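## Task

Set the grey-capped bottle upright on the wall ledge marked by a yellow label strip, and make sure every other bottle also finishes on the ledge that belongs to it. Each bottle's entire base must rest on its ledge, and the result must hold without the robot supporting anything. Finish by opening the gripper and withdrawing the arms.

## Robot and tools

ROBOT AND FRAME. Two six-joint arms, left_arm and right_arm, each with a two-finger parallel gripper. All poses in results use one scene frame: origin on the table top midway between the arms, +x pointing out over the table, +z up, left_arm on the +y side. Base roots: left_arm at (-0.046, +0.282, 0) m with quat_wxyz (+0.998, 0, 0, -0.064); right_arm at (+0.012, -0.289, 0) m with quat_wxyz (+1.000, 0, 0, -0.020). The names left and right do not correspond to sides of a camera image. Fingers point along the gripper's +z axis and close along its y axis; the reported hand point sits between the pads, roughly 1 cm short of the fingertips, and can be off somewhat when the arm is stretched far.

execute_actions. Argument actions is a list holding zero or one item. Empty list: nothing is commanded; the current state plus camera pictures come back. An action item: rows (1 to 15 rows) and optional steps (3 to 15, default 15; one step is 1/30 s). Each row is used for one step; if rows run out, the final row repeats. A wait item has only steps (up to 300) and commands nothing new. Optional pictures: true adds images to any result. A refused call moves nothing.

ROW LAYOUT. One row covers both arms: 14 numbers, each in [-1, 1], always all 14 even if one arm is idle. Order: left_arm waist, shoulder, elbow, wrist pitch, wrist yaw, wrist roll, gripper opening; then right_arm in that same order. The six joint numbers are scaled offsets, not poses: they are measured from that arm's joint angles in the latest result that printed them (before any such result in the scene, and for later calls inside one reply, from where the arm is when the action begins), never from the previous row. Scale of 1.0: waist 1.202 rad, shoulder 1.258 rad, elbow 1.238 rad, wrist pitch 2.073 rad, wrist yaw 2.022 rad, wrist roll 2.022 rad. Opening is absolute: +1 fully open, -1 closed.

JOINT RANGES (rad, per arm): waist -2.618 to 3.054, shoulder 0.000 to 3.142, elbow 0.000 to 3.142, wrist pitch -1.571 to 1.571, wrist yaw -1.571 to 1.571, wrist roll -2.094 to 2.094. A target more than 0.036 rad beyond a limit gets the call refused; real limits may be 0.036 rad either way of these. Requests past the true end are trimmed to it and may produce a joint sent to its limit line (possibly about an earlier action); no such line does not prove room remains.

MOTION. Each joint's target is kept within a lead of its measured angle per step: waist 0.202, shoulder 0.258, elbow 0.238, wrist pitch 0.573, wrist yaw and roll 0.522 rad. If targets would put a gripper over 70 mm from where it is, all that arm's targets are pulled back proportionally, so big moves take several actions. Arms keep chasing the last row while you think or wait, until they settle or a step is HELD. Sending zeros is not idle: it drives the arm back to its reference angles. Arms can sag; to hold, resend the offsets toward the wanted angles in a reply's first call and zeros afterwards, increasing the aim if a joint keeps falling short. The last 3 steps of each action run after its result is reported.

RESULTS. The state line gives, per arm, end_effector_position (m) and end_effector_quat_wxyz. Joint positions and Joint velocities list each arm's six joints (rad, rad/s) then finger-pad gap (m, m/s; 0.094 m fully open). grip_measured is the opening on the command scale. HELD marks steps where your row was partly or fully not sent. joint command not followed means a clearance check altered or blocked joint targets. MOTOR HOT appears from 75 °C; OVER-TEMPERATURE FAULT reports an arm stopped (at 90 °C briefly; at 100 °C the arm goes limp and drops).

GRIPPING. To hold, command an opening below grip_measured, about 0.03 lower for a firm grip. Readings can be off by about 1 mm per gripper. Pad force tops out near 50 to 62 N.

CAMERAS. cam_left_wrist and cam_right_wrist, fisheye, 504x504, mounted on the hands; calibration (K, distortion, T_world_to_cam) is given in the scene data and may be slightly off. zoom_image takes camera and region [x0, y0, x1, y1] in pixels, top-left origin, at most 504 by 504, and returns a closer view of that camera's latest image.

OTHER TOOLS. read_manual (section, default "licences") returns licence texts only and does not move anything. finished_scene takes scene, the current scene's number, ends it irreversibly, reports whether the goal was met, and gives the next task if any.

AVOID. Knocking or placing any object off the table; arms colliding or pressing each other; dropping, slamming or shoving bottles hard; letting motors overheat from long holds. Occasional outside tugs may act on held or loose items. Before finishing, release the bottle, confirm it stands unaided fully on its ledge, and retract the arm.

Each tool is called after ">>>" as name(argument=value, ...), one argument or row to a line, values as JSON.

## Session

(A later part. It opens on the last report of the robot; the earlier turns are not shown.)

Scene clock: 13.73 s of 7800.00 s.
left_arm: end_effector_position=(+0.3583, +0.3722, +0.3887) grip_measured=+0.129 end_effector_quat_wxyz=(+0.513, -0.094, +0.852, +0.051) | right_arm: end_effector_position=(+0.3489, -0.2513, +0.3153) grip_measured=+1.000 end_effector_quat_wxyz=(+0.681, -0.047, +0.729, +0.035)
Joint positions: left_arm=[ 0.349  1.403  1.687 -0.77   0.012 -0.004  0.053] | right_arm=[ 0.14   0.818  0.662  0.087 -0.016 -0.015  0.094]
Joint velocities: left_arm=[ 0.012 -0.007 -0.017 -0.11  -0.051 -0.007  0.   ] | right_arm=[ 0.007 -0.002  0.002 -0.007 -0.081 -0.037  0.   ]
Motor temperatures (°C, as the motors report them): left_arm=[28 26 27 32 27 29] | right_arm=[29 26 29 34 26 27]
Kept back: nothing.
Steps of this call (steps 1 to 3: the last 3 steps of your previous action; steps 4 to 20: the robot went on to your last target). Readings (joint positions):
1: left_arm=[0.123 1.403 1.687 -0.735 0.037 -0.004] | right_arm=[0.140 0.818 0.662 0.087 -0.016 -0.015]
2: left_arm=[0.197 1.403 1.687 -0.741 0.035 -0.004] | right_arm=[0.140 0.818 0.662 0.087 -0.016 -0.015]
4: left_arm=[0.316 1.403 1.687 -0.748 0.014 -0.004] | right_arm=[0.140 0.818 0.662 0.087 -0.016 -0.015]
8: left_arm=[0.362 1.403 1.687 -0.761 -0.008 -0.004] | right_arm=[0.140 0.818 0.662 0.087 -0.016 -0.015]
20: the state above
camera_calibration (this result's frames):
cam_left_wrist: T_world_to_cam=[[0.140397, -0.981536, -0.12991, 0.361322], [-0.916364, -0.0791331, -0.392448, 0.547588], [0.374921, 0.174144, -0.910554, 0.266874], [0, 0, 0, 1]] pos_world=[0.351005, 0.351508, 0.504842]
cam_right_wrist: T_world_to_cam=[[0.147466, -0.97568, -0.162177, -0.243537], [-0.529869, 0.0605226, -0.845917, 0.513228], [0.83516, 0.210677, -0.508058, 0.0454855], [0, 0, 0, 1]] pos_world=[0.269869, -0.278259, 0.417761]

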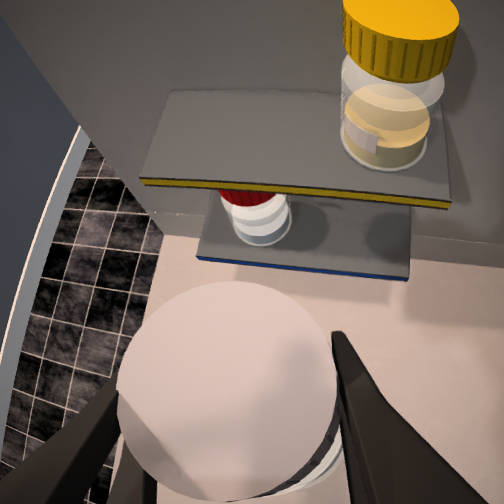

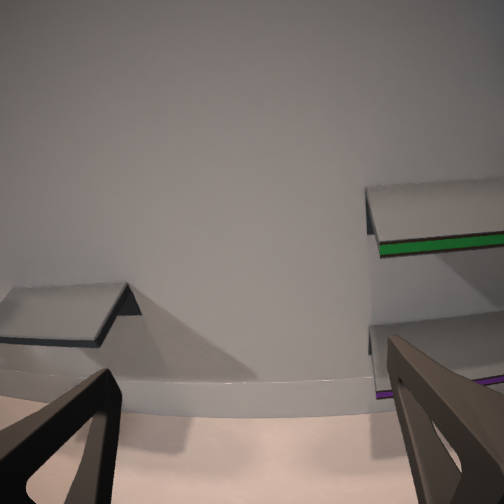

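>>> execute_actions(
  actions=[
    {"rows":[[0,0,0.05,0.08,0,0,0,0,0,0,0,0,0,1]],"steps":12},
  ],
)

>>> execute_actions(
  actions=[
    {"rows":[[0,0.08,0.1,0.03,0,0,0,0,0,0,0,0,0,1],[0,0.16,0.2,0.03,0,0,0,0,0,0,0,0,0,1],[0,0.25,0.28,0.03,0,0,0,0,0,0,0,0,0,1],[0,0.25,0.28,0.03,0,0,0,0,0,0,0,0,0,1],[0,0.34,0.35,0.03,0,0,0,0,0,0,0,0,0,1],[0,0.43,0.42,0.03,0,0,0,0,0,0,0,0,0,1]],"steps":15},
  ],
)

>>> execute_actions(
  actions=[
    {"steps":20},
  ],
  pictures=true,
)

Scene clock: 14.23 s of 7800.00 s.
left_arm: end_effector_position=(+0.3691, +0.3745, +0.4285) grip_measured=+0.129 end_effector_quat_wxyz=(+0.573, -0.089, +0.813, +0.058) | right_arm: end_effector_position=(+0.3489, -0.2513, +0.3153) grip_measured=+1.000 end_effector_quat_wxyz=(+0.681, -0.047, +0.729, +0.035)
Joint positions: left_arm=[ 0.349  1.407  1.723 -0.66   0.012 -0.004  0.053] | right_arm=[ 0.14   0.818  0.662  0.087 -0.016 -0.015  0.094]
Joint velocities: left_arm=[-0.017  0.007 -0.037  0.095 -0.051  0.007 -0.   ] | right_arm=[ 0.002 -0.002 -0.012 -0.022  0.007  0.037  0.   ]
Motor temperatures (°C, as the motors report them): left_arm=[28 26 27 32 27 29] | right_arm=[29 26 29 34 26 27]
Steps of this call (steps 1 to 6: the robot went on to your last target; steps 7 to 15: the first 9 steps of this action). Readings (joint positions):
7: left_arm=[0.349 1.403 1.689 -0.764 0.012 -0.004] | right_arm=[0.140 0.818 0.662 0.087 -0.016 -0.015]
8: left_arm=[0.349 1.405 1.695 -0.751 0.012 -0.004] | right_arm=[0.140 0.818 0.662 0.087 -0.016 -0.015]
10: left_arm=[0.349 1.407 1.707 -0.716 0.012 -0.004] | right_arm=[0.140 0.818 0.662 0.087 -0.016 -0.015]
14: left_arm=[0.349 1.407 1.722 -0.666 0.012 -0.004] | right_arm=[0.140 0.818 0.662 0.087 -0.016 -0.015]
15: the state above

Scene clock: 14.73 s of 7800.00 s.
left_arm: end_effector_position=(+0.5197, +0.4085, +0.3885) grip_measured=+0.129 end_effector_quat_wxyz=(+0.563, -0.090, +0.820, +0.057) | right_arm: end_effector_position=(+0.3489, -0.2513, +0.3153) grip_measured=+1.000 end_effector_quat_wxyz=(+0.681, -0.047, +0.729, +0.035)
Joint positions: left_arm=[ 0.349  1.975  2.215 -0.608  0.012 -0.004  0.053] | right_arm=[ 0.14   0.818  0.662  0.087 -0.016 -0.015  0.094]
Joint velocities: left_arm=[ 0.007  0.618 -0.017 -0.476  0.007 -0.022  0.   ] | right_arm=[-0.012 -0.002 -0.017  0.081  0.051  0.081  0.   ]
Motor temperatures (°C, as the motors report them): left_arm=[28 26 27 32 27 29] | right_arm=[29 26 29 34 26 27]
Steps of this call (steps 1 to 3: the last 3 steps of your previous action; steps 4 to 15: the first 12 steps of this action, its rows measured from where the robot was after step 3). Readings (joint positions):
3: left_arm=[0.349 1.407 1.723 -0.656 0.012 -0.004] | right_arm=[0.140 0.818 0.662 0.087 -0.016 -0.015]
4: left_arm=[0.349 1.420 1.742 -0.668 0.012 -0.004] | right_arm=[0.140 0.818 0.662 0.087 -0.016 -0.015]
5: left_arm=[0.349 1.458 1.801 -0.689 0.012 -0.004] | right_arm=[0.140 0.818 0.662 0.087 -0.016 -0.015]
7: left_arm=[0.349 1.582 1.960 -0.670 0.012 -0.004] | right_arm=[0.140 0.818 0.662 0.087 -0.016 -0.015]
11: left_arm=[0.349 1.841 2.196 -0.594 0.012 -0.004] | right_arm=[0.140 0.818 0.662 0.087 -0.016 -0.015]
15: the state above

Scene clock: 15.40 s of 7800.00 s.
left_arm: end_effector_position=(+0.5208, +0.4071, +0.3826) grip_measured=+0.116 end_effector_quat_wxyz=(+0.557, -0.088, +0.824, +0.054) | right_arm: end_effector_position=(+0.3489, -0.2513, +0.3153) grip_measured=+1.000 end_effector_quat_wxyz=(+0.681, -0.047, +0.729, +0.035)
Joint positions: left_arm=[ 0.348  1.981  2.215 -0.617  0.017 -0.004  0.052] | right_arm=[ 0.14   0.818  0.662  0.087 -0.016 -0.015  0.094]
Joint velocities: left_arm=[-0.012  0.012 -0.002 -0.051 -0.051 -0.022  0.   ] | right_arm=[ 0.002 -0.002 -0.002 -0.007 -0.007 -0.051  0.   ]
Motor temperatures (°C, as the motors report them): left_arm=[28 27 27 32 27 29] | right_arm=[29 26 29 35 26 27]
Kept back: nothing.
Steps of this call (steps 1 to 3: the last 3 steps of your previous action; steps 4 to 15: the robot went on to your last target; steps 16 to 20: nothing new was sent). Readings (joint positions):
1: left_arm=[0.349 1.992 2.215 -0.607 0.018 -0.004] | right_arm=[0.140 0.818 0.662 0.087 -0.016 -0.015]
2: left_arm=[0.348 1.995 2.215 -0.599 0.017 -0.004] | right_arm=[0.140 0.818 0.662 0.087 -0.016 -0.015]
4: left_arm=[0.348 1.991 2.215 -0.608 0.017 -0.004] | right_arm=[0.140 0.818 0.662 0.087 -0.016 -0.015]
8: left_arm=[0.348 1.982 2.215 -0.611 0.017 -0.004] | right_arm=[0.140 0.818 0.662 0.087 -0.016 -0.015]
20: the state above
All arms were judged still, so your last target was given up. Only a new action makes them travel on or press farther. Fingers that are still opening or closing keep moving.
camera_calibration (this result's frames):
cam_left_wrist: T_world_to_cam=[[0.147776, -0.979667, -0.135703, 0.369654], [-0.872529, -0.064533, -0.484281, 0.703219], [0.465677, 0.18997, -0.864324, 0.122945], [0, 0, 0, 1]] pos_world=[0.501701, 0.384163, 0.496983]
cam_right_wrist: T_world_to_cam=[[0.147466, -0.97568, -0.162177, -0.243537], [-0.529869, 0.0605226, -0.845917, 0.513228], [0.83516, 0.210677, -0.508058, 0.0454855], [0, 0, 0, 1]] pos_world=[0.269869, -0.278259, 0.417761]

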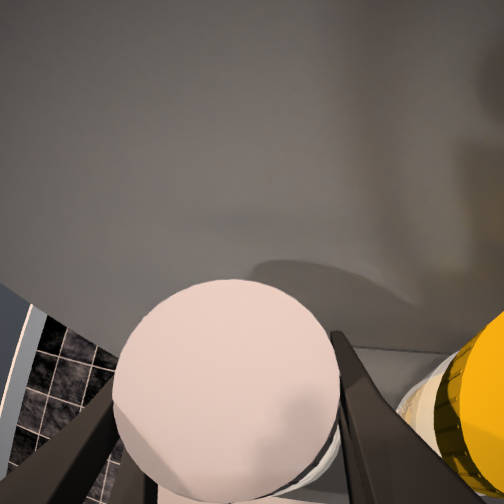

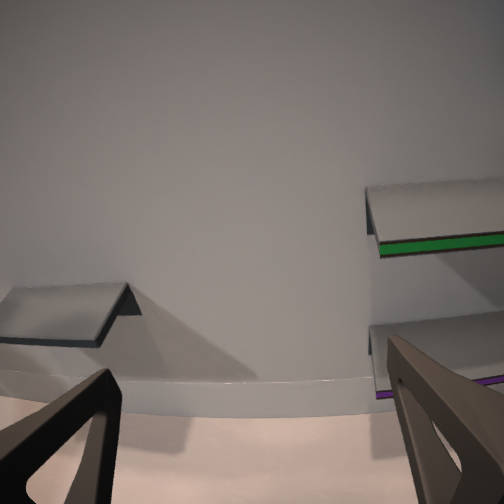

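>>> execute_actions(
  actions=[
    {"rows":[[0,0,0,0,0,0,0.6,0,0,0,0,0,0,1]],"steps":12},
  ],
)

>>> execute_actions(
  actions=[
    {"rows":[[0,-0.08,-0.07,0,0,0,0.6,0,0,0,0,0,0,1],[0,-0.16,-0.14,0,0,0,0.6,0,0,0,0,0,0,1],[0,-0.26,-0.22,0,0,0,0.6,0,0,0,0,0,0,1],[0,-0.45,-0.4,0.1,0,0,0.6,0,0,0,0,0,0,1]],"steps":15},
  ],
)

>>> execute_actions(
  actions=[
    {"steps":20},
  ],
  pictures=true,
)

Scene clock: 15.83 s of 7800.00 s.
left_arm: end_effector_position=(+0.5208, +0.4071, +0.3826) grip_measured=+0.598 end_effector_quat_wxyz=(+0.557, -0.088, +0.824, +0.054) | right_arm: end_effector_position=(+0.3489, -0.2513, +0.3153) grip_measured=+1.000 end_effector_quat_wxyz=(+0.681, -0.047, +0.729, +0.035)
Joint positions: left_arm=[ 0.348  1.981  2.215 -0.617  0.017 -0.004  0.075] | right_arm=[ 0.14   0.818  0.662  0.087 -0.016 -0.015  0.094]
Joint velocities: left_arm=[-0.027 -0.017 -0.022  0.081 -0.081 -0.066 -0.   ] | right_arm=[-0.012  0.007  0.012  0.007 -0.051  0.11   0.   ]
Motor temperatures (°C, as the motors report them): left_arm=[28 27 27 32 27 29] | right_arm=[29 26 29 35 26 27]
Steps of this call (steps 1 to 4: nothing new was sent; steps 5 to 13: the first 9 steps of this action). Readings (joint positions):
5: left_arm=[0.348 1.981 2.215 -0.618 0.017 -0.004] | right_arm=[0.140 0.818 0.662 0.087 -0.016 -0.015]
6: left_arm=[0.348 1.981 2.215 -0.618 0.017 -0.004] | right_arm=[0.140 0.818 0.662 0.087 -0.016 -0.015]
8: left_arm=[0.348 1.981 2.215 -0.617 0.017 -0.004] | right_arm=[0.140 0.818 0.662 0.087 -0.016 -0.015]
12: left_arm=[0.348 1.981 2.215 -0.617 0.017 -0.004] | right_arm=[0.140 0.818 0.662 0.087 -0.016 -0.015]
13: the state above

Scene clock: 16.33 s of 7800.00 s.
left_arm: end_effector_position=(+0.3895, +0.3777, +0.4704) grip_measured=+0.598 end_effector_quat_wxyz=(+0.644, -0.080, +0.758, +0.064) | right_arm: end_effector_position=(+0.3489, -0.2513, +0.3153) grip_measured=+1.000 end_effector_quat_wxyz=(+0.681, -0.047, +0.729, +0.035)
Joint positions: left_arm=[ 0.348  1.436  1.738 -0.465  0.017 -0.004  0.075] | right_arm=[ 0.14   0.818  0.662  0.087 -0.016 -0.015  0.094]
Joint velocities: left_arm=[ 0.002 -0.764 -0.002  0.579 -0.022 -0.081 -0.   ] | right_arm=[-0.002  0.007  0.012 -0.037  0.022 -0.022  0.   ]
Motor temperatures (°C, as the motors report them): left_arm=[28 27 27 32 27 29] | right_arm=[29 26 29 35 26 27]
Steps of this call (steps 1 to 3: the last 3 steps of your previous action; steps 4 to 15: the first 12 steps of this action, its rows measured from where the robot was after step 3). Readings (joint positions):
3: left_arm=[0.348 1.981 2.215 -0.617 0.017 -0.004] | right_arm=[0.140 0.818 0.662 0.087 -0.016 -0.015]
4: left_arm=[0.348 1.970 2.197 -0.608 0.017 -0.004] | right_arm=[0.140 0.818 0.662 0.087 -0.016 -0.015]
5: left_arm=[0.348 1.937 2.146 -0.599 0.017 -0.004] | right_arm=[0.140 0.818 0.662 0.087 -0.016 -0.015]
7: left_arm=[0.348 1.824 1.988 -0.585 0.017 -0.004] | right_arm=[0.140 0.818 0.662 0.087 -0.016 -0.015]
11: left_arm=[0.348 1.584 1.766 -0.538 0.017 -0.004] | right_arm=[0.140 0.818 0.662 0.087 -0.016 -0.015]
15: the state above

Scene clock: 17.00 s of 7800.00 s.
left_arm: end_effector_position=(+0.3811, +0.3758, +0.4953) grip_measured=+0.598 end_effector_quat_wxyz=(+0.677, -0.076, +0.729, +0.067) | right_arm: end_effector_position=(+0.3489, -0.2513, +0.3153) grip_measured=+1.000 end_effector_quat_wxyz=(+0.681, -0.047, +0.729, +0.035)
Joint positions: left_arm=[ 0.348  1.404  1.728 -0.399  0.017 -0.004  0.075] | right_arm=[ 0.14   0.818  0.662  0.087 -0.016 -0.015  0.094]
Joint velocities: left_arm=[-0.002 -0.002 -0.017 -0.081 -0.007  0.022 -0.   ] | right_arm=[ 0.012  0.002  0.002 -0.051  0.022  0.022  0.   ]
Motor temperatures (°C, as the motors report them): left_arm=[28 27 27 32 27 29] | right_arm=[29 26 29 35 26 27]
Kept back: nothing.
Steps of this call (steps 1 to 3: the last 3 steps of your previous action; steps 4 to 20: the robot went on to your last target). Readings (joint positions):
1: left_arm=[0.348 1.414 1.738 -0.443 0.017 -0.004] | right_arm=[0.140 0.818 0.662 0.087 -0.016 -0.015]
2: left_arm=[0.348 1.400 1.738 -0.425 0.017 -0.004] | right_arm=[0.140 0.818 0.662 0.087 -0.016 -0.015]
4: left_arm=[0.348 1.392 1.738 -0.402 0.017 -0.004] | right_arm=[0.140 0.818 0.662 0.087 -0.016 -0.015]
8: left_arm=[0.348 1.399 1.731 -0.399 0.017 -0.004] | right_arm=[0.140 0.818 0.662 0.087 -0.016 -0.015]
20: the state above
camera_calibration (this result's frames):
cam_left_wrist: T_world_to_cam=[[0.191341, -0.969899, -0.150611, 0.36202], [-0.688558, -0.0232866, -0.724807, 0.667427], [0.699483, 0.24239, -0.672288, 0.0874133], [0, 0, 0, 1]] pos_world=[0.329149, 0.345477, 0.597047]
cam_right_wrist: T_world_to_cam=[[0.147466, -0.97568, -0.162177, -0.243537], [-0.529869, 0.0605226, -0.845917, 0.513228], [0.83516, 0.210677, -0.508058, 0.0454855], [0, 0, 0, 1]] pos_world=[0.269869, -0.278259, 0.417761]

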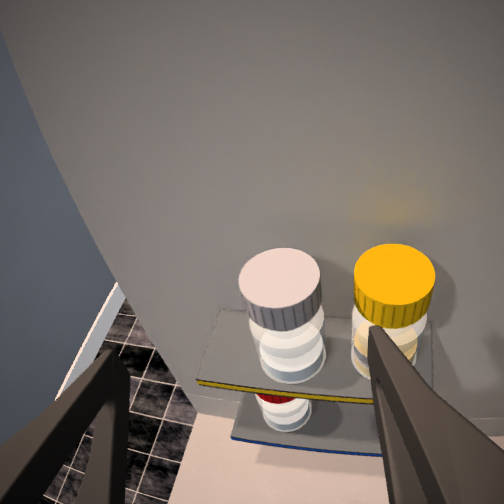

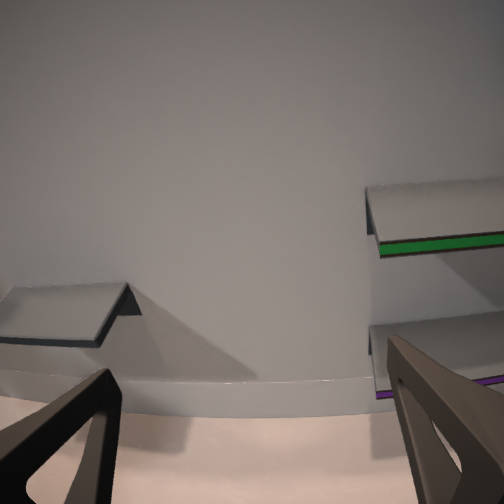

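Base is on the ledge, just barely.

>>> finished_scene(
  scene=2,
)

The scene is finished: the task was done.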